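# Four arms place the axle into the empty green saddle

## Task

Get the axle resting in the green saddle that is currently empty, with every other object left standing where it began. The result must hold without any robot supporting it, and at the end every gripper must have released and every arm must be moved away.

## Robot and tools

Setup: four identical i2rt Big YAM arms named arm1, arm2, arm3 and arm4 share one physics scene. Each has six joints, a two-finger gripper and a wrist camera (arm1_cam_wrist to arm4_cam_wrist). A fixed room camera, cam_high, looks down on the work area. A loose object may occasionally get a brief external shove. Anything knocked off the work area or onto the floor fails the task.

Frame: there is one scene frame with its origin on the floor and +z up. The hand point lies midway between the fingertips. The hand's z axis runs along the fingers and the fingers close along its y axis. Each foot's pose is never printed. With joints 1 and 6 at 0 and the hand level and forward, the wrist camera rides on top of the hand and views the fingertips. Reach is about 1.0 m from the joint 1 axis.

execute_actions(actions, cameras): actions is a list holding one action, or an empty list, which only returns state and images. An action is an object keyed by robot name. Each robot name maps to {"joints": {...}}, and there is one such entry per arm you want to command. The joint values are absolute targets, not offsets, in radians, plus gripper_m in metres. Any subset of keys may be given:
- joint1_rad, -2.879 to 2.879 (±0.045): base yaw, positive counter-clockwise from above; 0 unfolds toward the foot's facing.
- joint2_rad, 0 to 3.141 (±0.14): shoulder; 0 is the upper arm back and roughly level, increasing swings it up then forward.
- joint3_rad, 0 to 3.019 (±0.09): elbow; 0 is fully folded, increasing opens it.
- joint4_rad, -1.692 to 1.57 (±0.055): hand pitch, positive tips the fingers up.
- joint5_rad, -1.57 to 1.57 (±0.03): sideways hand swing, positive to the arm's right.
- joint6_rad, -2.094 to 2.094 (±0.035): hand roll, positive clockwise seen from behind.
- gripper_m, 0 to 0.093 (±0.003): fingertip gap. Grip force tops out near 50 to 62 N per pad, and some grippers give less.
The ± figures are the tolerances for counting a joint as arrived.

All commanded motions start at once and may finish at different times. Joints move at different speeds, so the hand can swing along a wide path. No action lasts more than 15 s. If you omit a joint or an arm, it may keep pushing toward an earlier target. A call with an unknown key or an out-of-range value is rejected entirely and nothing moves. cameras lists which images to return. Omitted, null or ["all"] returns every camera, and [] returns none. The "pictures" line gives the order of the images. If a result reports a stop, later execute_actions, wait and finished_scene calls in that same reply are skipped.

wait(seconds): 0 to 10 s. It commands nothing and returns state and images like an empty action.

zoom_image(camera, region): region is [x0, y0, x1, y1] in pixels of that camera's latest full image, with the origin at the top-left. It can be at most 504x504.

finished_scene(scene): ends scene 1 or 2 for good once the last command has been held. The result reports success and gives the next scene's task. Replying without any tool call ends all remaining scenes. There are two random scenes with the same robots and cameras, and some motor heat carries over. After resuming from a summary, first send an empty execute_actions to learn the scene number and task.

Reading results: joint_status gives, per joint, how the last accepted action ended.
- off_target: the joint stopped away from its target and may still be pushing.
- contact_stop: the joint abandons its target and holds where it is.
- time_out: the joint may keep a target, clipped to within 0.375, 0.375, 0.113, 0.225, 0.075 and 0.3 rad (joints 1 to 6) of where it stands, and keep pushing. It is listed in on_its_own and will move by itself if the path clears. To relieve the push, send the joint its reported position.
- "joint command not followed" (often with a "cause:" line): the self- and inter-arm collision check blocked that arm's joint targets, though a gripper target is still executed. Blocked joints show not_followed and may be retried on every later action until valid targets are sent. Calls with no action never show this line.
- on_its_own: describes what joints are doing without a command from this call. "held at" there is the target being held, not the actual position.
A target very near the current position may produce no movement. A joint holding a load sags.

Collisions: the arms do not stop on contact and can push hard. A hard squeeze between two robots fails the task and ends the run, and a hard impact may do the same. No state line reports robot-robot contact. The collision check can be late and ignores fingers, gripper housings and wrist cameras. Objects touching robots do not count. Arms do not wait for one another.

Heat: sustained load heats motors, even while you are thinking. A MOTOR HOT line appears from 85 °C. At 100 °C the whole arm and its gripper go limp until they cool, which is reported as an OVER-TEMPERATURE FAULT. Affected keys then show limit_stop_at_motor_heat, and you must resend those targets.

Shorter robot motion time earns more.

Cameras: calibration lines give an OpenCV K, distortion D and T_world_to_cam (scene to camera, metres). The wrist cameras are fisheye 504x504 and cam_high is pinhole+radial 504x504. Real poses may differ by up to about 2.3° and 9 mm for cam_high. Wrist camera poses follow from the reported joints, so joint errors add to them. Results list any camera whose numbers changed.

Each tool is called by a JSON object that holds its "fn" and its "kwargs".

## Session

{"fn": "execute_actions", "kwargs": {"actions": []}}

Scene clock: 0.00 s.
arm1.joint_positions: joint1_rad=+0.880 joint2_rad=+0.599 joint3_rad=+1.417 joint4_rad=-1.211 joint5_rad=-0.025 joint6_rad=+0.064 gripper_m=+0.094
arm1.joint_status: not commanded
arm1.hand: x=-0.4594 y=+0.1993 z=+1.3528 quat_wxyz=(-0.531, -0.305, -0.773, +0.162) (m; scene frame)
arm2.joint_positions: joint1_rad=+0.842 joint2_rad=+0.459 joint3_rad=+1.431 joint4_rad=-1.348 joint5_rad=-0.128 joint6_rad=-0.158 gripper_m=+0.094
arm2.joint_status: not commanded
arm2.hand: x=-0.7688 y=-0.2615 z=+1.3888 quat_wxyz=(-0.195, +0.801, -0.201, -0.529) (m; scene frame)
arm3.joint_positions: joint1_rad=+0.637 joint2_rad=+0.615 joint3_rad=+1.330 joint4_rad=-1.398 joint5_rad=-0.298 joint6_rad=-0.460 gripper_m=+0.094
arm3.joint_status: not commanded
arm3.hand: x=+0.8000 y=+0.1901 z=+1.3337 quat_wxyz=(-0.412, -0.171, -0.877, +0.179) (m; scene frame)
arm4.joint_positions: joint1_rad=+0.769 joint2_rad=+0.450 joint3_rad=+1.461 joint4_rad=-1.252 joint5_rad=+0.036 joint6_rad=+0.104 gripper_m=+0.095
arm4.joint_status: not commanded
arm4.hand: x=+0.5460 y=-0.2403 z=+1.3924 quat_wxyz=(-0.218, +0.701, -0.349, -0.582) (m; scene frame)
pictures: arm1_cam_wrist, arm2_cam_wrist, arm3_cam_wrist, arm4_cam_wrist, cam_high
Images, in order (width x height): arm1_cam_wrist 504x504, arm2_cam_wrist 504x504, arm3_cam_wrist 504x504, arm4_cam_wrist 504x504, cam_high 504x504.

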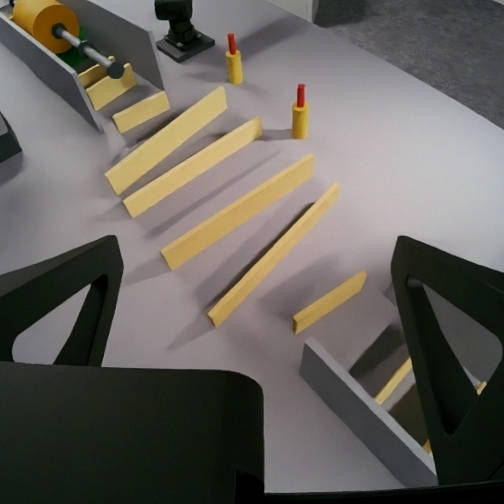

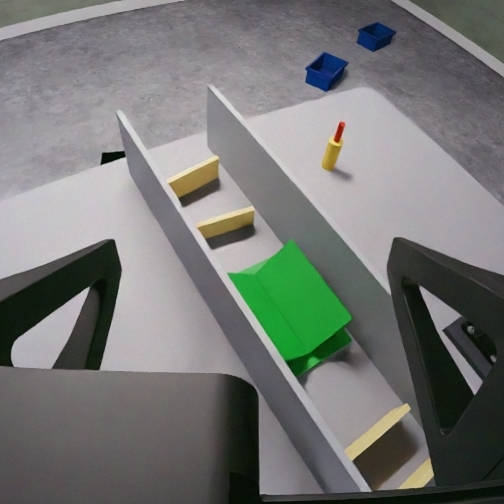

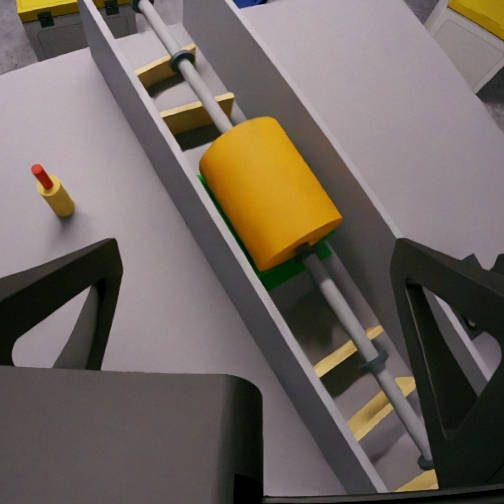

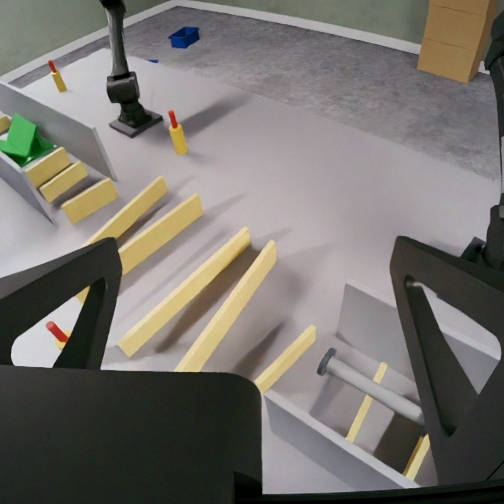

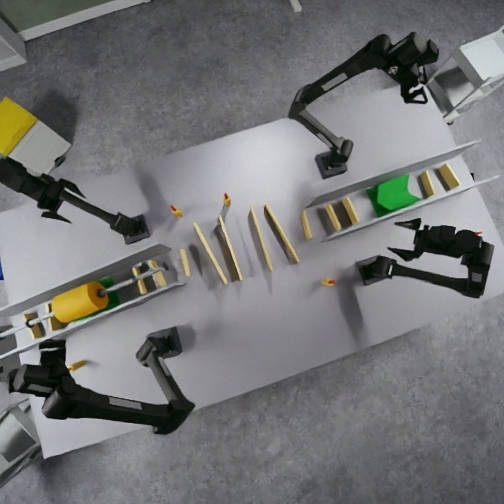

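{"fn": "zoom_image", "kwargs": {"camera": "cam_high", "region": [0, 200, 250, 400]}}

{"fn": "zoom_image", "kwargs": {"camera": "cam_high", "region": [254, 110, 504, 310]}}

{"fn": "execute_actions", "kwargs": {"actions": [{"arm1":{"joints":{"joint4_rad":-0.3}},"arm2":{"joints":{"joint3_rad":0.9}},"arm4":{"joints":{"joint2_rad":1.1}},"arm3":{"joints":{"joint1_rad":0.2}}}], "cameras": ["cam_high"]}}

Region (0, 200, 250, 400) of cam_high's 504x504 image, scaled by 2.016, with more detail than that image has; it fills the top 403 rows of this view, and the rest is white.

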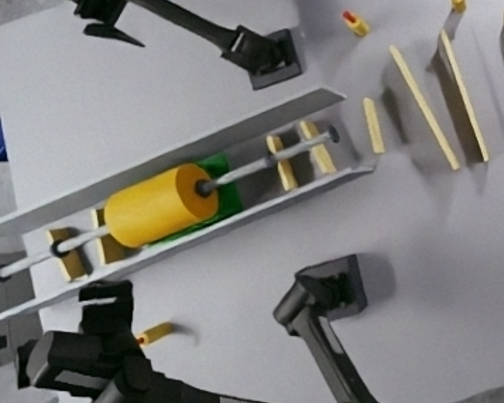

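Region (254, 110, 504, 310) of cam_high's 504x504 image, scaled by 2.016, with more detail than that image has; it fills the top 403 rows of this view, and the rest is white.

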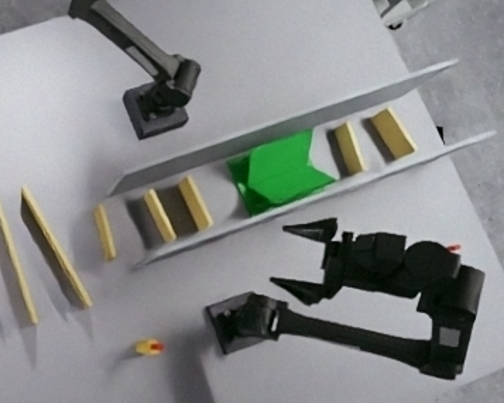

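Scene clock: 2.80 s.
arm1.joint_positions: joint1_rad=+0.880 joint2_rad=+0.599 joint3_rad=+1.417 joint4_rad=-0.321 joint5_rad=-0.025 joint6_rad=+0.064 gripper_m=+0.094
arm1.joint_status: all done
arm1.hand: x=-0.4683 y=+0.2056 z=+1.5642 quat_wxyz=(-0.818, -0.183, -0.478, +0.262) (m; scene frame)
arm2.joint_positions: joint1_rad=+0.842 joint2_rad=+0.462 joint3_rad=+0.899 joint4_rad=-1.348 joint5_rad=-0.128 joint6_rad=-0.158 gripper_m=+0.094
arm2.joint_status: all done
arm2.hand: x=-0.8090 y=-0.2252 z=+1.1327 quat_wxyz=(-0.085, +0.911, -0.250, -0.318) (m; scene frame)
arm3.joint_positions: joint1_rad=+0.207 joint2_rad=+0.615 joint3_rad=+1.330 joint4_rad=-1.398 joint5_rad=-0.298 joint6_rad=-0.460 gripper_m=+0.094
arm3.joint_status: all done
arm3.hand: x=+0.7183 y=+0.1355 z=+1.3327 quat_wxyz=(-0.364, -0.355, -0.820, +0.261) (m; scene frame)
arm4.joint_positions: joint1_rad=+0.769 joint2_rad=+1.102 joint3_rad=+1.464 joint4_rad=-1.252 joint5_rad=+0.036 joint6_rad=+0.104 gripper_m=+0.095
arm4.joint_status: all done
arm4.hand: x=+0.3516 y=-0.0479 z=+1.2178 quat_wxyz=(-0.126, +0.846, -0.411, -0.315) (m; scene frame)
pictures: cam_high
Images, in order (width x height): cam_high 504x504.

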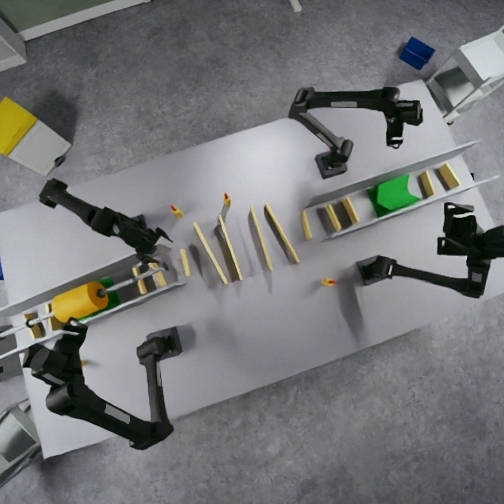

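{"fn": "execute_actions", "kwargs": {"actions": [{"arm3":{"joints":{"joint1_rad":1.005,"joint2_rad":2.063,"joint3_rad":2.136,"joint4_rad":-1.644,"joint5_rad":0,"joint6_rad":-0.658}},"arm4":{"joints":{"joint1_rad":-0.44,"joint2_rad":1.287,"joint3_rad":1.305,"joint4_rad":-1.589,"joint5_rad":0,"joint6_rad":-2.08}}}], "cameras": ["cam_high","arm3_cam_wrist","arm4_cam_wrist"]}}

Scene clock: 9.70 s.
arm1.joint_positions: joint1_rad=+0.880 joint2_rad=+0.599 joint3_rad=+1.417 joint4_rad=-0.321 joint5_rad=-0.025 joint6_rad=+0.064 gripper_m=+0.094
arm1.joint_status: not commanded
arm1.hand: x=-0.4683 y=+0.2056 z=+1.5642 quat_wxyz=(-0.818, -0.183, -0.478, +0.262) (m; scene frame)
arm2.joint_positions: joint1_rad=+0.842 joint2_rad=+0.462 joint3_rad=+0.899 joint4_rad=-1.348 joint5_rad=-0.128 joint6_rad=-0.158 gripper_m=+0.094
arm2.joint_status: not commanded
arm2.hand: x=-0.8090 y=-0.2252 z=+1.1327 quat_wxyz=(-0.085, +0.911, -0.250, -0.318) (m; scene frame)
arm3.joint_positions: joint1_rad=+1.014 joint2_rad=+2.089 joint3_rad=+2.085 joint4_rad=-1.632 joint5_rad=-0.004 joint6_rad=-0.645 gripper_m=+0.094
arm3.joint_status: all done
arm3.hand: x=+1.1584 y=-0.0122 z=+1.0126 quat_wxyz=(+0.020, +0.019, -0.999, -0.020) (m; scene frame)
arm4.joint_positions: joint1_rad=-0.441 joint2_rad=+1.300 joint3_rad=+1.289 joint4_rad=-1.577 joint5_rad=+0.001 joint6_rad=-2.068 gripper_m=+0.095
arm4.joint_status: all done
arm4.hand: x=+0.7939 y=-0.0199 z=+1.0324 quat_wxyz=(+0.006, +0.999, +0.037, -0.010) (m; scene frame)
pictures: arm3_cam_wrist, arm4_cam_wrist, cam_high
camera_calibration (this result's frames):
arm3_cam_wrist: T_world_to_cam=[[0.0465918, -0.997393, -0.0551083, -0.0108722], [-0.783771, -0.0707041, 0.617012, 0.288611], [-0.619299, 0.0144446, -0.785022, 1.64125], [0, 0, 0, 1]] pos_world=[1.24314, -0.014145, 1.10974]
arm4_cam_wrist: T_world_to_cam=[[-0.0749651, 0.997162, -0.00697246, 0.0870902], [0.813026, 0.0651676, 0.578569, -1.23626], [0.577381, 0.0377037, -0.815604, 0.509214], [0, 0, 0, 1]] pos_world=[0.717629, -0.0254783, 1.13118]
Images, in order (width x height): arm3_cam_wrist 504x504, arm4_cam_wrist 504x504, cam_high 504x504.

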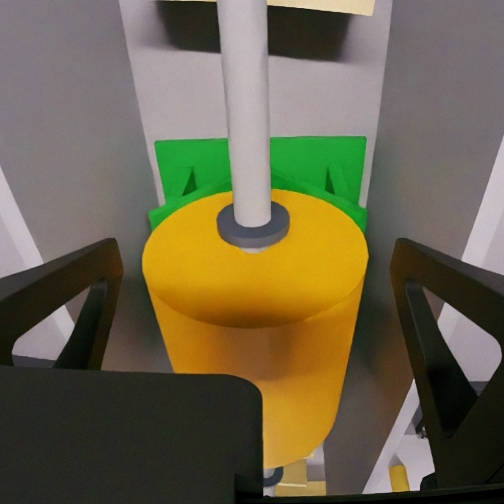

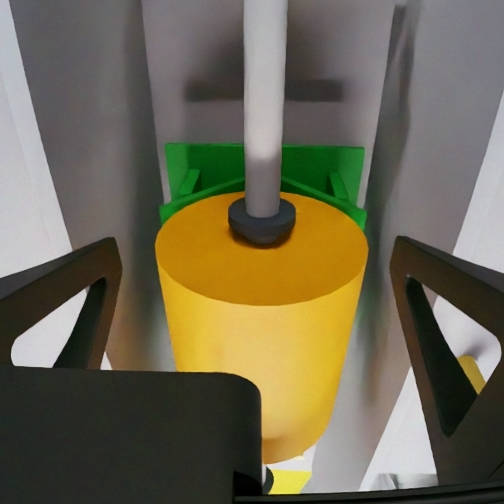

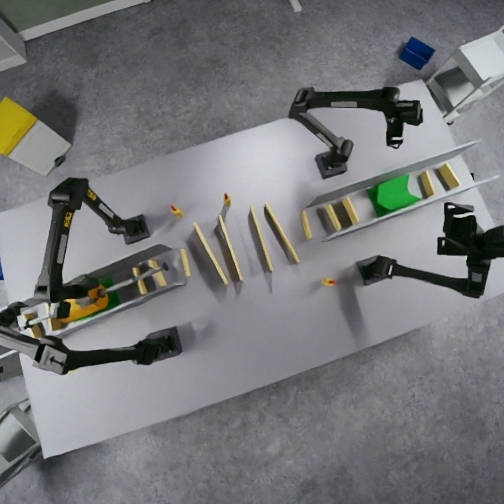

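{"fn": "execute_actions", "kwargs": {"actions": [{"arm3":{"joints":{"joint1_rad":1.03,"joint2_rad":2.095,"joint3_rad":1.80,"joint4_rad":-1.245,"joint6_rad":-0.625,"gripper_m":0.075}},"arm4":{"joints":{"joint1_rad":-0.389,"joint2_rad":1.35,"joint3_rad":0.955,"joint4_rad":-1.165,"joint6_rad":-1.978,"gripper_m":0.075}}}], "cameras": ["arm3_cam_wrist","arm4_cam_wrist"]}}

Scene clock: 11.80 s.
arm1.joint_positions: joint1_rad=+0.880 joint2_rad=+0.599 joint3_rad=+1.417 joint4_rad=-0.321 joint5_rad=-0.025 joint6_rad=+0.064 gripper_m=+0.094
arm1.joint_status: not commanded
arm1.hand: x=-0.4683 y=+0.2056 z=+1.5642 quat_wxyz=(-0.818, -0.183, -0.478, +0.262) (m; scene frame)
arm2.joint_positions: joint1_rad=+0.842 joint2_rad=+0.462 joint3_rad=+0.899 joint4_rad=-1.348 joint5_rad=-0.128 joint6_rad=-0.158 gripper_m=+0.094
arm2.joint_status: not commanded
arm2.hand: x=-0.8090 y=-0.2252 z=+1.1327 quat_wxyz=(-0.085, +0.911, -0.250, -0.318) (m; scene frame)
arm3.joint_positions: joint1_rad=+1.020 joint2_rad=+2.089 joint3_rad=+1.805 joint4_rad=-1.259 joint5_rad=-0.004 joint6_rad=-0.638 gripper_m=+0.075
arm3.joint_status: all done
arm3.hand: x=+1.1679 y=-0.0135 z=+0.9065 quat_wxyz=(-0.018, +0.018, -1.000, +0.007) (m; scene frame)
arm4.joint_positions: joint1_rad=-0.390 joint2_rad=+1.355 joint3_rad=+0.954 joint4_rad=-1.178 joint5_rad=+0.001 joint6_rad=-1.989 gripper_m=+0.075
arm4.joint_status: all done
arm4.hand: x=+0.7723 y=-0.0185 z=+0.8890 quat_wxyz=(+0.002, +1.000, +0.022, -0.008) (m; scene frame)
pictures: arm3_cam_wrist, arm4_cam_wrist
camera_calibration (this result's frames):
arm3_cam_wrist: T_world_to_cam=[[0.0464981, -0.998918, 0.000970041, -0.0691556], [-0.828489, -0.0380223, 0.558713, 0.466916], [-0.558072, -0.0267828, -0.82936, 1.53199], [0, 0, 0, 1]] pos_world=[1.24501, -0.0102967, 1.00976]
arm4_cam_wrist: T_world_to_cam=[[-0.0462675, 0.998929, 0.000817318, 0.0539716], [0.811866, 0.0371265, 0.582662, -1.13912], [0.582007, 0.0276218, -0.812714, 0.398378], [0, 0, 0, 1]] pos_world=[0.695455, -0.022626, 0.987448]
Images, in order (width x height): arm3_cam_wrist 504x504, arm4_cam_wrist 504x504.

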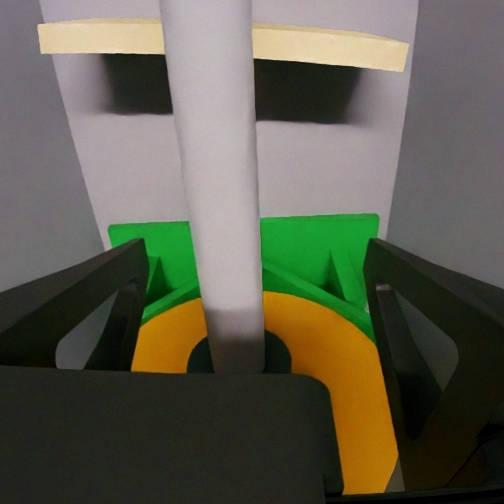

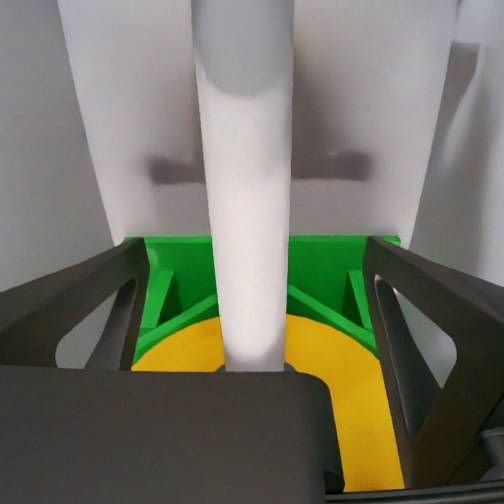

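{"fn": "execute_actions", "kwargs": {"actions": [{"arm3":{"joints":{"joint1_rad":1.055,"joint2_rad":2.11,"joint3_rad":1.73,"joint4_rad":-1.185,"joint6_rad":-0.61}},"arm4":{"joints":{"joint1_rad":-0.385,"joint2_rad":1.37,"joint3_rad":0.905,"joint4_rad":-1.09}}}], "cameras": ["arm3_cam_wrist","arm4_cam_wrist"]}}

Scene clock: 13.10 s.
arm1.joint_positions: joint1_rad=+0.880 joint2_rad=+0.599 joint3_rad=+1.417 joint4_rad=-0.321 joint5_rad=-0.025 joint6_rad=+0.064 gripper_m=+0.094
arm1.joint_status: not commanded
arm1.hand: x=-0.4683 y=+0.2056 z=+1.5642 quat_wxyz=(-0.818, -0.183, -0.478, +0.262) (m; scene frame)
arm2.joint_positions: joint1_rad=+0.842 joint2_rad=+0.462 joint3_rad=+0.899 joint4_rad=-1.348 joint5_rad=-0.128 joint6_rad=-0.158 gripper_m=+0.094
arm2.joint_status: not commanded
arm2.hand: x=-0.8090 y=-0.2252 z=+1.1327 quat_wxyz=(-0.085, +0.911, -0.250, -0.318) (m; scene frame)
arm3.joint_positions: joint1_rad=+1.053 joint2_rad=+2.092 joint3_rad=+1.736 joint4_rad=-1.198 joint5_rad=-0.004 joint6_rad=-0.623 gripper_m=+0.075
arm3.joint_status: all done
arm3.hand: x=+1.1711 y=+0.0097 z=+0.8797 quat_wxyz=(-0.014, +0.027, -1.000, +0.003) (m; scene frame)
arm4.joint_positions: joint1_rad=-0.390 joint2_rad=+1.360 joint3_rad=+0.906 joint4_rad=-1.103 joint5_rad=+0.001 joint6_rad=-1.989 gripper_m=+0.075
arm4.joint_status: all done
arm4.hand: x=+0.7717 y=-0.0194 z=+0.8706 quat_wxyz=(-0.008, +1.000, +0.022, -0.004) (m; scene frame)
pictures: arm3_cam_wrist, arm4_cam_wrist
camera_calibration (this result's frames):
arm3_cam_wrist: T_world_to_cam=[[0.0644544, -0.997906, -0.00549373, -0.0615395], [-0.82271, -0.0562528, 0.565671, 0.472727], [-0.564795, -0.0319402, -0.824613, 1.51596], [0, 0, 0, 1]] pos_world=[1.24909, 0.0136017, 0.982335]
arm4_cam_wrist: T_world_to_cam=[[-0.046044, 0.998733, 0.0203256, 0.0376612], [0.807311, 0.0252201, 0.589587, -1.13057], [0.588327, 0.043556, -0.807449, 0.374602], [0, 0, 0, 1]] pos_world=[0.694067, -0.0254166, 0.968276]
Images, in order (width x height): arm3_cam_wrist 504x504, arm4_cam_wrist 504x504.

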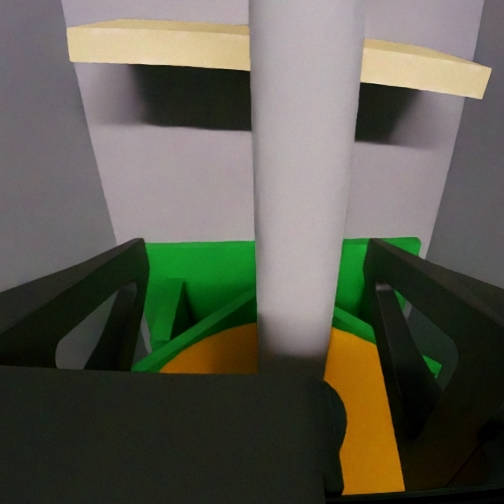

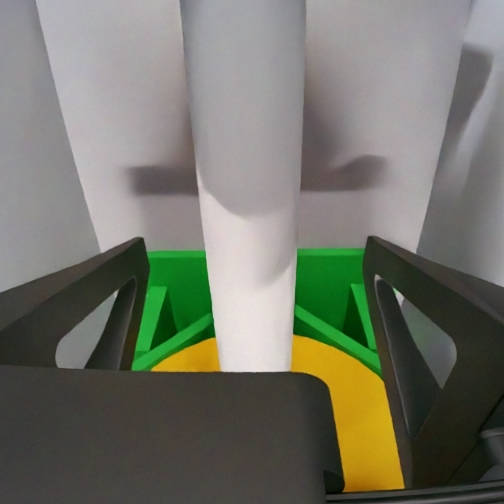

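{"fn": "execute_actions", "kwargs": {"actions": [{"arm3":{"joints":{"joint1_rad":1.032,"joint3_rad":1.68,"joint4_rad":-1.14}}}], "cameras": ["arm3_cam_wrist"]}}

Scene clock: 14.00 s.
arm1.joint_positions: joint1_rad=+0.880 joint2_rad=+0.599 joint3_rad=+1.417 joint4_rad=-0.321 joint5_rad=-0.025 joint6_rad=+0.064 gripper_m=+0.094
arm1.joint_status: not commanded
arm1.hand: x=-0.4683 y=+0.2056 z=+1.5642 quat_wxyz=(-0.818, -0.183, -0.478, +0.262) (m; scene frame)
arm2.joint_positions: joint1_rad=+0.842 joint2_rad=+0.462 joint3_rad=+0.899 joint4_rad=-1.348 joint5_rad=-0.128 joint6_rad=-0.158 gripper_m=+0.094
arm2.joint_status: not commanded
arm2.hand: x=-0.8090 y=-0.2252 z=+1.1327 quat_wxyz=(-0.085, +0.911, -0.250, -0.318) (m; scene frame)
arm3.joint_positions: joint1_rad=+1.040 joint2_rad=+2.092 joint3_rad=+1.687 joint4_rad=-1.154 joint5_rad=-0.004 joint6_rad=-0.623 gripper_m=+0.075
arm3.joint_status: all done
arm3.hand: x=+1.1601 y=+0.0075 z=+0.8620 quat_wxyz=(-0.012, +0.020, -1.000, +0.002) (m; scene frame)
arm4.joint_positions: joint1_rad=-0.390 joint2_rad=+1.360 joint3_rad=+0.906 joint4_rad=-1.103 joint5_rad=+0.001 joint6_rad=-1.989 gripper_m=+0.075
arm4.joint_status: not commanded
arm4.hand: x=+0.7717 y=-0.0194 z=+0.8706 quat_wxyz=(-0.008, +1.000, +0.022, -0.004) (m; scene frame)
pictures: arm3_cam_wrist
camera_calibration (this result's frames):
arm3_cam_wrist: T_world_to_cam=[[0.0518908, -0.998616, -0.00858221, -0.0458054], [-0.821003, -0.0475511, 0.56894, 0.468711], [-0.56856, -0.0224767, -0.822335, 1.49738], [0, 0, 0, 1]] pos_world=[1.23854, 0.0102019, 0.964287]
Images, in order (width x height): arm3_cam_wrist 504x504.

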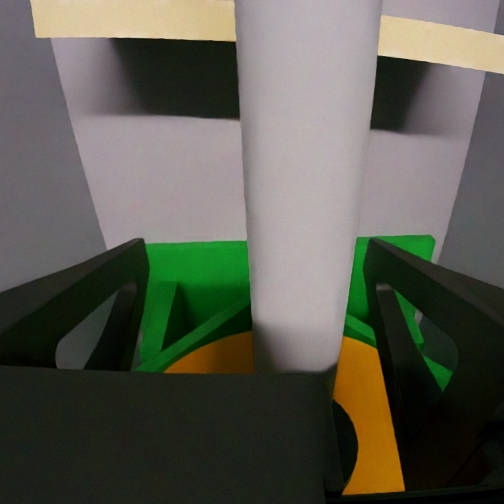

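{"fn": "execute_actions", "kwargs": {"actions": [{"arm3":{"joints":{"joint1_rad":1.012,"gripper_m":0.0}},"arm4":{"joints":{"gripper_m":0.0}},"arm2":{"joints":{"joint1_rad":-0.96,"joint2_rad":1.77,"joint3_rad":1.9,"joint4_rad":-1.67,"joint5_rad":0,"joint6_rad":0.61,"gripper_m":0.075}}}], "cameras": ["arm3_cam_wrist","arm4_cam_wrist"]}}

Scene clock: 16.33 s.
arm1.joint_positions: joint1_rad=+0.880 joint2_rad=+0.599 joint3_rad=+1.417 joint4_rad=-0.321 joint5_rad=-0.025 joint6_rad=+0.064 gripper_m=+0.094
arm1.joint_status: not commanded
arm1.hand: x=-0.4683 y=+0.2056 z=+1.5642 quat_wxyz=(-0.818, -0.183, -0.478, +0.262) (m; scene frame)
arm2.joint_positions: joint1_rad=-0.967 joint2_rad=+1.780 joint3_rad=+1.847 joint4_rad=-1.659 joint5_rad=-0.001 joint6_rad=+0.600 gripper_m=+0.075
arm2.joint_status: all done
arm2.hand: x=-0.1902 y=-0.0459 z=+1.0704 quat_wxyz=(+0.009, -0.003, -1.000, +0.006) (m; scene frame)
arm3.joint_positions: joint1_rad=+1.021 joint2_rad=+2.093 joint3_rad=+1.687 joint4_rad=-1.134 joint5_rad=+0.001 joint6_rad=-0.656 gripper_m=+0.022
arm3.joint_status: gripper_m off_target (ended at +0.022, target +0.000); the others done
arm3.hand: x=+1.1568 y=-0.0058 z=+0.8618 quat_wxyz=(-0.018, +0.027, -0.999, +0.009) (m; scene frame)
arm4.joint_positions: joint1_rad=-0.389 joint2_rad=+1.360 joint3_rad=+0.905 joint4_rad=-1.102 joint5_rad=+0.000 joint6_rad=-1.991 gripper_m=+0.024
arm4.joint_status: gripper_m off_target (ended at +0.024, target +0.000)
arm4.hand: x=+0.7708 y=-0.0195 z=+0.8700 quat_wxyz=(-0.008, +1.000, +0.024, -0.004) (m; scene frame)
pictures: arm3_cam_wrist, arm4_cam_wrist
camera_calibration (this result's frames):
arm3_cam_wrist: T_world_to_cam=[[0.0649622, -0.997863, 0.00702975, -0.0875318], [-0.827777, -0.0499525, 0.558829, 0.482037], [-0.557284, -0.0421218, -0.829253, 1.48789], [0, 0, 0, 1]] pos_world=[1.23388, -0.00059309, 0.965078]
arm4_cam_wrist: T_world_to_cam=[[-0.0502321, 0.998535, 0.0201385, 0.0411609], [0.80796, 0.0287755, 0.588535, -1.12909], [0.587093, 0.0458344, -0.808221, 0.376365], [0, 0, 0, 1]] pos_world=[0.693363, -0.025861, 0.967863]
Images, in order (width x height): arm3_cam_wrist 504x504, arm4_cam_wrist 504x504.

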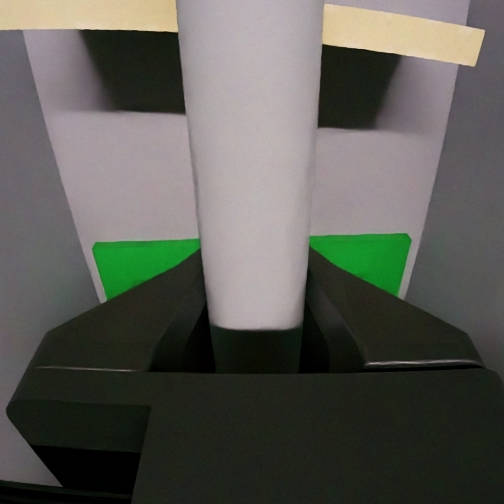

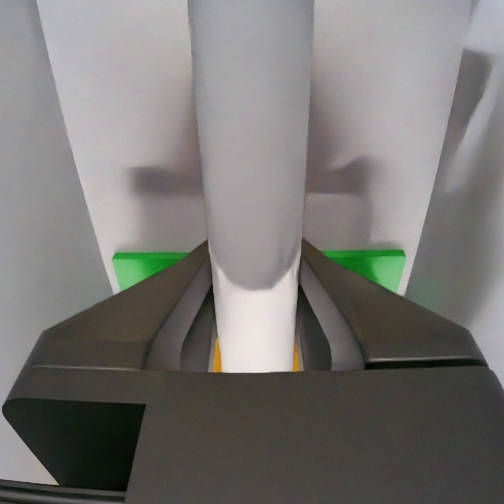

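{"fn": "execute_actions", "kwargs": {"actions": [{"arm3":{"joints":{"joint1_rad":1.021,"joint2_rad":2.01,"joint3_rad":1.93,"joint4_rad":-1.41,"joint6_rad":-0.64}},"arm4":{"joints":{"joint2_rad":1.265,"joint3_rad":1.135,"joint4_rad":-1.405}}}], "cameras": ["cam_high","arm4_cam_wrist"]}}

Scene clock: 18.00 s.
arm1.joint_positions: joint1_rad=+0.880 joint2_rad=+0.599 joint3_rad=+1.417 joint4_rad=-0.321 joint5_rad=-0.025 joint6_rad=+0.064 gripper_m=+0.094
arm1.joint_status: not commanded
arm1.hand: x=-0.4683 y=+0.2056 z=+1.5642 quat_wxyz=(-0.818, -0.183, -0.478, +0.262) (m; scene frame)
arm2.joint_positions: joint1_rad=-0.967 joint2_rad=+1.780 joint3_rad=+1.847 joint4_rad=-1.659 joint5_rad=-0.001 joint6_rad=+0.600 gripper_m=+0.075
arm2.joint_status: not commanded
arm2.hand: x=-0.1902 y=-0.0459 z=+1.0704 quat_wxyz=(+0.009, -0.003, -1.000, +0.006) (m; scene frame)
arm3.joint_positions: joint1_rad=+1.021 joint2_rad=+2.069 joint3_rad=+1.848 joint4_rad=-1.395 joint5_rad=+0.008 joint6_rad=-0.668 gripper_m=+0.022
arm3.joint_status: all done
arm3.hand: x=+1.1523 y=-0.0046 z=+0.9348 quat_wxyz=(+0.015, +0.034, -0.999, -0.010) (m; scene frame)
arm4.joint_positions: joint1_rad=-0.381 joint2_rad=+1.291 joint3_rad=+1.073 joint4_rad=-1.373 joint5_rad=+0.000 joint6_rad=-1.990 gripper_m=+0.024
arm4.joint_status: all done
arm4.hand: x=+0.7677 y=-0.0233 z=+0.9539 quat_wxyz=(+0.007, +1.000, +0.028, -0.011) (m; scene frame)
pictures: arm4_cam_wrist, cam_high
camera_calibration (this result's frames):
arm4_cam_wrist: T_world_to_cam=[[-0.057126, 0.998315, -0.0102118, 0.0773888], [0.814409, 0.052514, 0.57791, -1.17007], [0.577472, 0.0246971, -0.816037, 0.460542], [0, 0, 0, 1]] pos_world=[0.691384, -0.0271876, 1.0528]
Images, in order (width x height): arm4_cam_wrist 504x504, cam_high 504x504.

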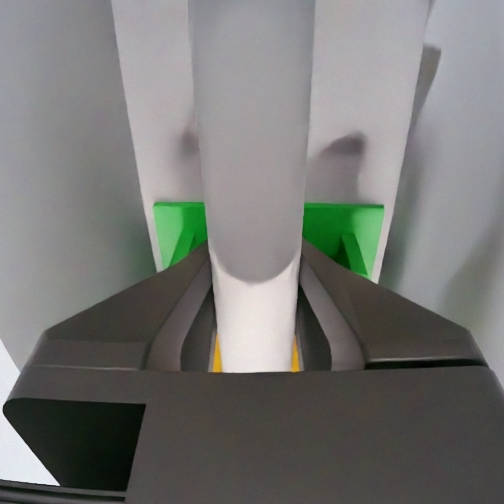

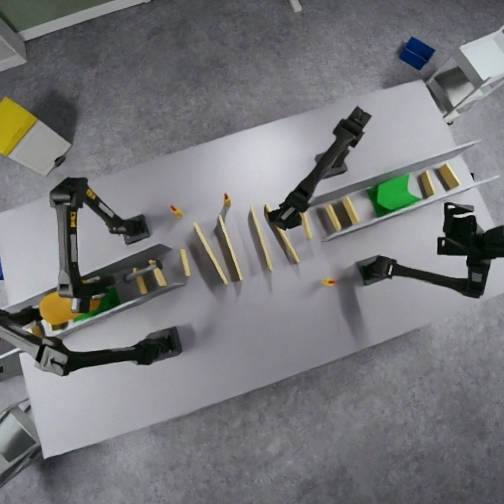

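{"fn": "execute_actions", "kwargs": {"actions": [{"arm3":{"joints":{"joint1_rad":0.855,"joint2_rad":1.70,"joint3_rad":1.51,"joint4_rad":-1.29,"joint6_rad":-0.796}},"arm4":{"joints":{"joint1_rad":0.04,"joint2_rad":1.175,"joint3_rad":1.135,"joint4_rad":-1.45,"joint6_rad":-1.553}}}], "cameras": ["cam_high","arm4_cam_wrist"]}}

Scene clock: 19.90 s.
arm1.joint_positions: joint1_rad=+0.880 joint2_rad=+0.599 joint3_rad=+1.417 joint4_rad=-0.321 joint5_rad=-0.025 joint6_rad=+0.064 gripper_m=+0.094
arm1.joint_status: not commanded
arm1.hand: x=-0.4683 y=+0.2056 z=+1.5642 quat_wxyz=(-0.818, -0.183, -0.478, +0.262) (m; scene frame)
arm2.joint_positions: joint1_rad=-0.967 joint2_rad=+1.780 joint3_rad=+1.847 joint4_rad=-1.659 joint5_rad=-0.001 joint6_rad=+0.600 gripper_m=+0.075
arm2.joint_status: not commanded
arm2.hand: x=-0.1902 y=-0.0459 z=+1.0704 quat_wxyz=(+0.009, -0.003, -1.000, +0.006) (m; scene frame)
arm3.joint_positions: joint1_rad=+0.846 joint2_rad=+1.746 joint3_rad=+1.492 joint4_rad=-1.300 joint5_rad=-0.008 joint6_rad=-0.821 gripper_m=+0.022
arm3.joint_status: all done
arm3.hand: x=+1.0159 y=-0.0194 z=+0.9816 quat_wxyz=(-0.015, +0.023, -1.000, +0.003) (m; scene frame)
arm4.joint_positions: joint1_rad=+0.034 joint2_rad=+1.197 joint3_rad=+1.073 joint4_rad=-1.458 joint5_rad=+0.000 joint6_rad=-1.561 gripper_m=+0.024
arm4.joint_status: all done
arm4.hand: x=+0.6272 y=-0.0282 z=+0.9859 quat_wxyz=(+0.003, +1.000, +0.021, -0.007) (m; scene frame)
pictures: arm4_cam_wrist, cam_high
camera_calibration (this result's frames):
arm4_cam_wrist: T_world_to_cam=[[-0.0428853, 0.999076, -0.00288198, 0.0584337], [0.810458, 0.0364754, 0.58466, -1.07847], [0.584225, 0.0227376, -0.811273, 0.558916], [0, 0, 0, 1]] pos_world=[0.550026, -0.0317506, 1.08414]
Images, in order (width x height): arm4_cam_wrist 504x504, cam_high 504x504.

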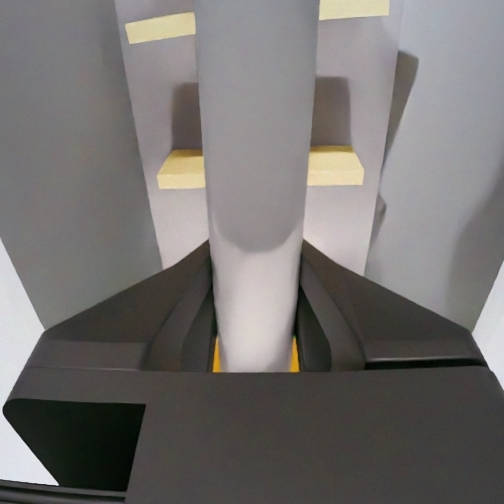

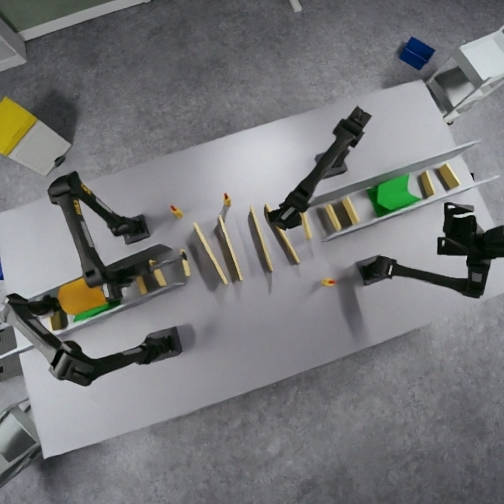

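Model works well. Continue.

{"fn": "execute_actions", "kwargs": {"actions": [{"arm3":{"joints":{"joint1_rad":0.635,"joint2_rad":1.50,"joint3_rad":1.225,"joint4_rad":-1.234,"joint6_rad":-1.028}},"arm4":{"joints":{"joint1_rad":0.447,"joint2_rad":1.28,"joint3_rad":1.21,"joint4_rad":-1.42,"joint6_rad":-1.14}}}], "cameras": []}}

{"fn": "execute_actions", "kwargs": {"actions": [{"arm3":{"joints":{"joint1_rad":0.31,"joint2_rad":1.375,"joint3_rad":1.085,"joint4_rad":-1.224,"joint6_rad":-1.34}},"arm4":{"joints":{"joint1_rad":0.745,"joint2_rad":1.475,"joint3_rad":1.41,"joint4_rad":-1.425,"joint6_rad":-0.835}}}], "cameras": ["cam_high"]}}

Scene clock: 21.20 s.
arm1.joint_positions: joint1_rad=+0.880 joint2_rad=+0.599 joint3_rad=+1.417 joint4_rad=-0.321 joint5_rad=-0.025 joint6_rad=+0.064 gripper_m=+0.094
arm1.joint_status: not commanded
arm1.hand: x=-0.4683 y=+0.2056 z=+1.5642 quat_wxyz=(-0.818, -0.183, -0.478, +0.262) (m; scene frame)
arm2.joint_positions: joint1_rad=-0.967 joint2_rad=+1.780 joint3_rad=+1.847 joint4_rad=-1.659 joint5_rad=-0.001 joint6_rad=+0.600 gripper_m=+0.075
arm2.joint_status: not commanded
arm2.hand: x=-0.1902 y=-0.0459 z=+1.0704 quat_wxyz=(+0.009, -0.003, -1.000, +0.006) (m; scene frame)
arm3.joint_positions: joint1_rad=+0.619 joint2_rad=+1.546 joint3_rad=+1.209 joint4_rad=-1.238 joint5_rad=-0.004 joint6_rad=-1.042 gripper_m=+0.022
arm3.joint_status: all done
arm3.hand: x=+0.8748 y=-0.0208 z=+0.9688 quat_wxyz=(-0.006, +0.019, -1.000, -0.003) (m; scene frame)
arm4.joint_positions: joint1_rad=+0.441 joint2_rad=+1.306 joint3_rad=+1.137 joint4_rad=-1.426 joint5_rad=-0.004 joint6_rad=-1.146 gripper_m=+0.024
arm4.joint_status: all done
arm4.hand: x=+0.4840 y=-0.0291 z=+0.9767 quat_wxyz=(+0.010, +1.000, +0.017, -0.004) (m; scene frame)
pictures: none
No camera images: the call's "cameras" was empty. Leave "cameras" out to get every camera's image.

Scene clock: 22.30 s.
arm1.joint_positions: joint1_rad=+0.880 joint2_rad=+0.599 joint3_rad=+1.417 joint4_rad=-0.321 joint5_rad=-0.025 joint6_rad=+0.064 gripper_m=+0.094
arm1.joint_status: not commanded
arm1.hand: x=-0.4683 y=+0.2056 z=+1.5642 quat_wxyz=(-0.818, -0.183, -0.478, +0.262) (m; scene frame)
arm2.joint_positions: joint1_rad=-0.967 joint2_rad=+1.780 joint3_rad=+1.847 joint4_rad=-1.659 joint5_rad=-0.001 joint6_rad=+0.600 gripper_m=+0.075
arm2.joint_status: not commanded
arm2.hand: x=-0.1902 y=-0.0459 z=+1.0704 quat_wxyz=(+0.009, -0.003, -1.000, +0.006) (m; scene frame)
arm3.joint_positions: joint1_rad=+0.298 joint2_rad=+1.417 joint3_rad=+1.069 joint4_rad=-1.227 joint5_rad=-0.002 joint6_rad=-1.360 gripper_m=+0.022
arm3.joint_status: all done
arm3.hand: x=+0.7331 y=-0.0272 z=+0.9676 quat_wxyz=(-0.007, +0.018, -1.000, -0.002) (m; scene frame)
arm4.joint_positions: joint1_rad=+0.749 joint2_rad=+1.507 joint3_rad=+1.335 joint4_rad=-1.424 joint5_rad=-0.001 joint6_rad=-0.832 gripper_m=+0.024
arm4.joint_status: all done
arm4.hand: x=+0.3413 y=-0.0366 z=+0.9761 quat_wxyz=(+0.008, +1.000, +0.013, +0.002) (m; scene frame)
pictures: cam_high
Images, in order (width x height): cam_high 504x504.

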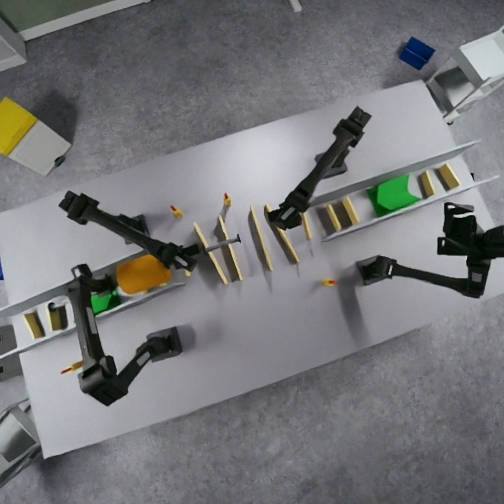

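{"fn": "execute_actions", "kwargs": {"actions": [{"arm3":{"joints":{"joint1_rad":-0.06,"joint2_rad":1.35,"joint3_rad":1.075,"joint4_rad":-1.224,"joint6_rad":-1.71}},"arm4":{"joints":{"joint1_rad":0.934,"joint2_rad":1.72,"joint3_rad":1.75,"joint4_rad":-1.485,"joint6_rad":-0.65}}}], "cameras": []}}

{"fn": "execute_actions", "kwargs": {"actions": [{"arm3":{"joints":{"joint1_rad":-0.35,"joint2_rad":1.455,"joint3_rad":1.205,"joint4_rad":-1.227,"joint6_rad":-2.0}},"arm4":{"joints":{"joint1_rad":1.045,"joint2_rad":1.995,"joint3_rad":2.19,"joint4_rad":-1.63,"joint6_rad":-0.535}}}], "cameras": ["cam_high","arm2_cam_wrist"]}}

Scene clock: 23.63 s.
arm1.joint_positions: joint1_rad=+0.880 joint2_rad=+0.599 joint3_rad=+1.417 joint4_rad=-0.321 joint5_rad=-0.025 joint6_rad=+0.064 gripper_m=+0.094
arm1.joint_status: not commanded
arm1.hand: x=-0.4683 y=+0.2056 z=+1.5642 quat_wxyz=(-0.818, -0.183, -0.478, +0.262) (m; scene frame)
arm2.joint_positions: joint1_rad=-0.967 joint2_rad=+1.780 joint3_rad=+1.847 joint4_rad=-1.659 joint5_rad=-0.001 joint6_rad=+0.600 gripper_m=+0.075
arm2.joint_status: not commanded
arm2.hand: x=-0.1902 y=-0.0459 z=+1.0704 quat_wxyz=(+0.009, -0.003, -1.000, +0.006) (m; scene frame)
arm3.joint_positions: joint1_rad=-0.060 joint2_rad=+1.403 joint3_rad=+1.061 joint4_rad=-1.227 joint5_rad=+0.006 joint6_rad=-1.709 gripper_m=+0.022
arm3.joint_status: all done
arm3.hand: x=+0.5941 y=-0.0333 z=+0.9680 quat_wxyz=(-0.003, +0.014, -1.000, +0.001) (m; scene frame)
arm4.joint_positions: joint1_rad=+0.941 joint2_rad=+1.761 joint3_rad=+1.669 joint4_rad=-1.488 joint5_rad=-0.003 joint6_rad=-0.633 gripper_m=+0.024
arm4.joint_status: all done
arm4.hand: x=+0.2026 y=-0.0413 z=+0.9853 quat_wxyz=(+0.002, +1.000, +0.010, -0.004) (m; scene frame)
pictures: none
No camera images: the call's "cameras" was empty. Leave "cameras" out to get every camera's image.

Scene clock: 24.77 s.
arm1.joint_positions: joint1_rad=+0.880 joint2_rad=+0.599 joint3_rad=+1.417 joint4_rad=-0.321 joint5_rad=-0.025 joint6_rad=+0.064 gripper_m=+0.094
arm1.joint_status: not commanded
arm1.hand: x=-0.4683 y=+0.2056 z=+1.5642 quat_wxyz=(-0.818, -0.183, -0.478, +0.262) (m; scene frame)
arm2.joint_positions: joint1_rad=-0.967 joint2_rad=+1.780 joint3_rad=+1.847 joint4_rad=-1.659 joint5_rad=-0.001 joint6_rad=+0.600 gripper_m=+0.075
arm2.joint_status: not commanded
arm2.hand: x=-0.1902 y=-0.0459 z=+1.0704 quat_wxyz=(+0.009, -0.003, -1.000, +0.006) (m; scene frame)
arm3.joint_positions: joint1_rad=-0.350 joint2_rad=+1.482 joint3_rad=+1.128 joint4_rad=-1.226 joint5_rad=+0.016 joint6_rad=-2.011 gripper_m=+0.022
arm3.joint_status: all done
arm3.hand: x=+0.4745 y=-0.0278 z=+0.9608 quat_wxyz=(-0.001, +0.019, -1.000, -0.007) (m; scene frame)
arm4.joint_positions: joint1_rad=+1.052 joint2_rad=+2.051 joint3_rad=+2.102 joint4_rad=-1.623 joint5_rad=+0.000 joint6_rad=-0.531 gripper_m=+0.024
arm4.joint_status: all done
arm4.hand: x=+0.0836 y=-0.0433 z=+0.9874 quat_wxyz=(-0.002, +1.000, +0.014, -0.007) (m; scene frame)
pictures: arm2_cam_wrist, cam_high
camera_calibration (this result's frames):
arm2_cam_wrist: T_world_to_cam=[[-0.0110557, -0.999914, 0.00701648, -0.0543925], [-0.788635, 0.0130332, 0.614724, -0.804573], [-0.614763, 0.00126278, -0.788711, 0.84812], [0, 0, 0, 1]] pos_world=[-0.113723, -0.0449727, 1.16389]
Images, in order (width x height): arm2_cam_wrist 504x504, cam_high 504x504.

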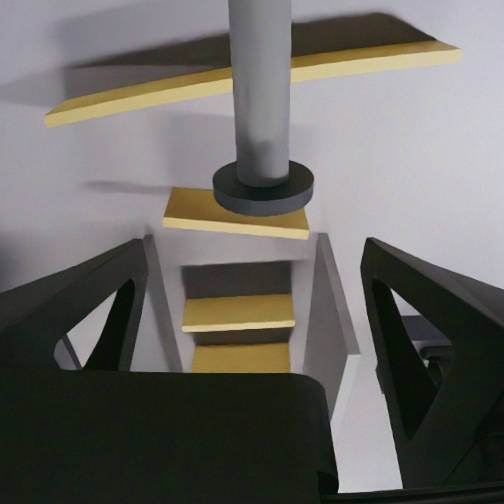

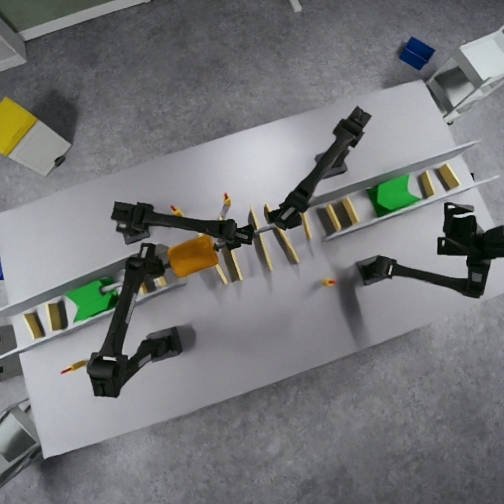

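{"fn": "execute_actions", "kwargs": {"actions": [{"arm2":{"joints":{"joint1_rad":-1.0,"joint2_rad":1.825,"joint3_rad":1.705,"joint4_rad":-1.425,"joint6_rad":0.52}}}], "cameras": ["arm2_cam_wrist"]}}

Scene clock: 26.23 s.
arm1.joint_positions: joint1_rad=+0.880 joint2_rad=+0.599 joint3_rad=+1.417 joint4_rad=-0.321 joint5_rad=-0.025 joint6_rad=+0.064 gripper_m=+0.094
arm1.joint_status: not commanded
arm1.hand: x=-0.4683 y=+0.2056 z=+1.5642 quat_wxyz=(-0.818, -0.183, -0.478, +0.262) (m; scene frame)
arm2.joint_positions: joint1_rad=-0.990 joint2_rad=+1.825 joint3_rad=+1.702 joint4_rad=-1.436 joint5_rad=-0.001 joint6_rad=+0.531 gripper_m=+0.075
arm2.joint_status: all done
arm2.hand: x=-0.1651 y=-0.0443 z=+0.9907 quat_wxyz=(-0.004, +0.021, -1.000, -0.003) (m; scene frame)
arm3.joint_positions: joint1_rad=-0.350 joint2_rad=+1.482 joint3_rad=+1.128 joint4_rad=-1.226 joint5_rad=+0.016 joint6_rad=-2.011 gripper_m=+0.022
arm3.joint_status: not commanded
arm3.hand: x=+0.4745 y=-0.0278 z=+0.9608 quat_wxyz=(-0.001, +0.019, -1.000, -0.007) (m; scene frame)
arm4.joint_positions: joint1_rad=+1.052 joint2_rad=+2.051 joint3_rad=+2.102 joint4_rad=-1.623 joint5_rad=+0.000 joint6_rad=-0.531 gripper_m=+0.024
arm4.joint_status: not commanded
arm4.hand: x=+0.0836 y=-0.0433 z=+0.9874 quat_wxyz=(-0.002, +1.000, +0.014, -0.007) (m; scene frame)
pictures: arm2_cam_wrist
camera_calibration (this result's frames):
arm2_cam_wrist: T_world_to_cam=[[0.0359199, -0.999296, -0.0108561, -0.0263987], [-0.804374, -0.0353563, 0.59307, -0.71903], [-0.593036, -0.0125707, -0.805078, 0.819893], [0, 0, 0, 1]] pos_world=[-0.0911939, -0.0414957, 1.08623]
Images, in order (width x height): arm2_cam_wrist 504x504.

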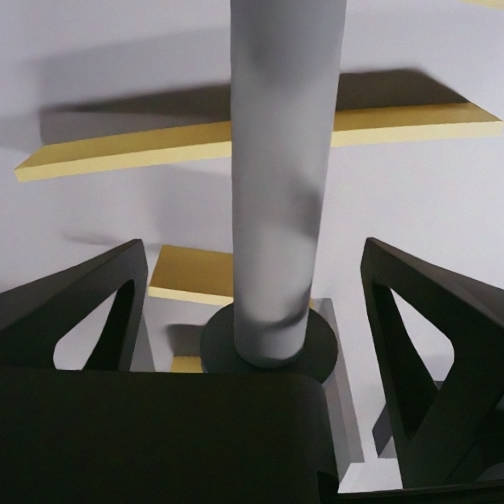

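{"fn": "execute_actions", "kwargs": {"actions": [{"arm2":{"joints":{"joint1_rad":-1.015,"joint3_rad":1.665,"joint4_rad":-1.395}}}], "cameras": []}}

{"fn": "execute_actions", "kwargs": {"actions": [{"arm2":{"joints":{"gripper_m":0}}}], "cameras": ["arm2_cam_wrist"]}}

Scene clock: 27.00 s.
arm1.joint_positions: joint1_rad=+0.880 joint2_rad=+0.599 joint3_rad=+1.417 joint4_rad=-0.321 joint5_rad=-0.025 joint6_rad=+0.064 gripper_m=+0.094
arm1.joint_status: not commanded
arm1.hand: x=-0.4683 y=+0.2056 z=+1.5642 quat_wxyz=(-0.818, -0.183, -0.478, +0.262) (m; scene frame)
arm2.joint_positions: joint1_rad=-1.003 joint2_rad=+1.825 joint3_rad=+1.667 joint4_rad=-1.406 joint5_rad=-0.001 joint6_rad=+0.530 gripper_m=+0.075
arm2.joint_status: all done
arm2.hand: x=-0.1638 y=-0.0518 z=+0.9775 quat_wxyz=(-0.002, +0.015, -1.000, -0.002) (m; scene frame)
arm3.joint_positions: joint1_rad=-0.350 joint2_rad=+1.482 joint3_rad=+1.128 joint4_rad=-1.226 joint5_rad=+0.016 joint6_rad=-2.011 gripper_m=+0.022
arm3.joint_status: not commanded
arm3.hand: x=+0.4745 y=-0.0278 z=+0.9608 quat_wxyz=(-0.001, +0.019, -1.000, -0.007) (m; scene frame)
arm4.joint_positions: joint1_rad=+1.052 joint2_rad=+2.051 joint3_rad=+2.102 joint4_rad=-1.623 joint5_rad=+0.000 joint6_rad=-0.531 gripper_m=+0.024
arm4.joint_status: not commanded
arm4.hand: x=+0.0836 y=-0.0433 z=+0.9874 quat_wxyz=(-0.002, +1.000, +0.014, -0.007) (m; scene frame)
pictures: none
No camera images: the call's "cameras" was empty. Leave "cameras" out to get every camera's image.

Scene clock: 27.67 s.
arm1.joint_positions: joint1_rad=+0.880 joint2_rad=+0.599 joint3_rad=+1.417 joint4_rad=-0.321 joint5_rad=-0.025 joint6_rad=+0.064 gripper_m=+0.094
arm1.joint_status: not commanded
arm1.hand: x=-0.4683 y=+0.2056 z=+1.5642 quat_wxyz=(-0.818, -0.183, -0.478, +0.262) (m; scene frame)
arm2.joint_positions: joint1_rad=-1.003 joint2_rad=+1.825 joint3_rad=+1.667 joint4_rad=-1.405 joint5_rad=-0.003 joint6_rad=+0.532 gripper_m=+0.023
arm2.joint_status: gripper_m off_target (ended at +0.023, target +0.000)
arm2.hand: x=-0.1637 y=-0.0516 z=+0.9776 quat_wxyz=(-0.002, +0.014, -1.000, -0.003) (m; scene frame)
arm3.joint_positions: joint1_rad=-0.350 joint2_rad=+1.482 joint3_rad=+1.128 joint4_rad=-1.226 joint5_rad=+0.016 joint6_rad=-2.011 gripper_m=+0.022
arm3.joint_status: not commanded
arm3.hand: x=+0.4745 y=-0.0277 z=+0.9608 quat_wxyz=(+0.000, +0.019, -1.000, -0.007) (m; scene frame)
arm4.joint_positions: joint1_rad=+1.052 joint2_rad=+2.051 joint3_rad=+2.102 joint4_rad=-1.625 joint5_rad=-0.003 joint6_rad=-0.531 gripper_m=+0.024
arm4.joint_status: not commanded
arm4.hand: x=+0.0839 y=-0.0440 z=+0.9873 quat_wxyz=(+0.000, +1.000, +0.014, -0.007) (m; scene frame)
pictures: arm2_cam_wrist
camera_calibration (this result's frames):
arm2_cam_wrist: T_world_to_cam=[[0.0221633, -0.999705, -0.0098884, -0.0371284], [-0.802499, -0.0236883, 0.596183, -0.712562], [-0.596241, -0.00527793, -0.802788, 0.80763], [0, 0, 0, 1]] pos_world=[-0.0894655, -0.0497342, 1.07281]
Images, in order (width x height): arm2_cam_wrist 504x504.

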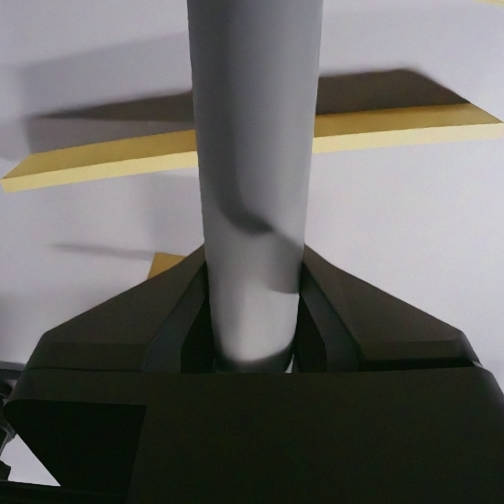

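{"fn": "execute_actions", "kwargs": {"actions": [{"arm2":{"joints":{"joint2_rad":1.78,"joint3_rad":1.735}},"arm3":{"joints":{"joint2_rad":1.43,"joint3_rad":1.24}},"arm4":{"joints":{"gripper_m":0.07}}}], "cameras": ["arm4_cam_wrist"]}}

Scene clock: 29.43 s.
arm1.joint_positions: joint1_rad=+0.880 joint2_rad=+0.599 joint3_rad=+1.417 joint4_rad=-0.321 joint5_rad=-0.025 joint6_rad=+0.064 gripper_m=+0.094
arm1.joint_status: not commanded
arm1.hand: x=-0.4683 y=+0.2056 z=+1.5642 quat_wxyz=(-0.818, -0.183, -0.478, +0.262) (m; scene frame)
arm2.joint_positions: joint1_rad=-1.003 joint2_rad=+1.823 joint3_rad=+1.667 joint4_rad=-1.405 joint5_rad=-0.002 joint6_rad=+0.532 gripper_m=+0.023
arm2.joint_status: all done
arm2.hand: x=-0.1637 y=-0.0516 z=+0.9788 quat_wxyz=(-0.004, +0.014, -1.000, -0.003) (m; scene frame)
arm3.joint_positions: joint1_rad=-0.350 joint2_rad=+1.482 joint3_rad=+1.132 joint4_rad=-1.226 joint5_rad=+0.014 joint6_rad=-2.011 gripper_m=+0.022
arm3.joint_status: joint3_rad time_out (moved +0.004 of +0.112); the others done
arm3.on_its_own: joint3_rad reads +1.132 and still pushes toward +1.240 since a time_out
arm3.hand: x=+0.4741 y=-0.0293 z=+0.9623 quat_wxyz=(+0.000, +0.019, -1.000, -0.005) (m; scene frame)
arm4.joint_positions: joint1_rad=+1.051 joint2_rad=+1.995 joint3_rad=+2.147 joint4_rad=-1.625 joint5_rad=-0.003 joint6_rad=-0.531 gripper_m=+0.070
arm4.joint_status: all done
arm4.hand: x=+0.0819 y=-0.0421 z=+1.0390 quat_wxyz=(-0.025, +0.998, +0.014, -0.050) (m; scene frame)
pictures: arm4_cam_wrist
camera_calibration (this result's frames):
arm4_cam_wrist: T_world_to_cam=[[-0.0265068, 0.998145, 0.0548018, -0.0123016], [0.858865, -0.00531218, 0.512174, -0.597473], [0.511515, 0.0606435, -0.857131, 0.976106], [0, 0, 0, 1]] pos_world=[0.0135295, -0.0500896, 1.14334]
Images, in order (width x height): arm4_cam_wrist 504x504.

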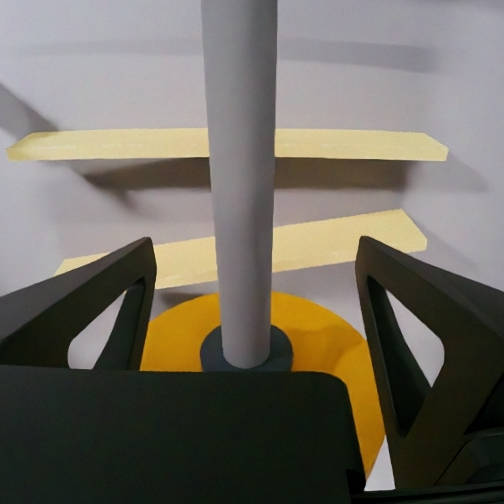

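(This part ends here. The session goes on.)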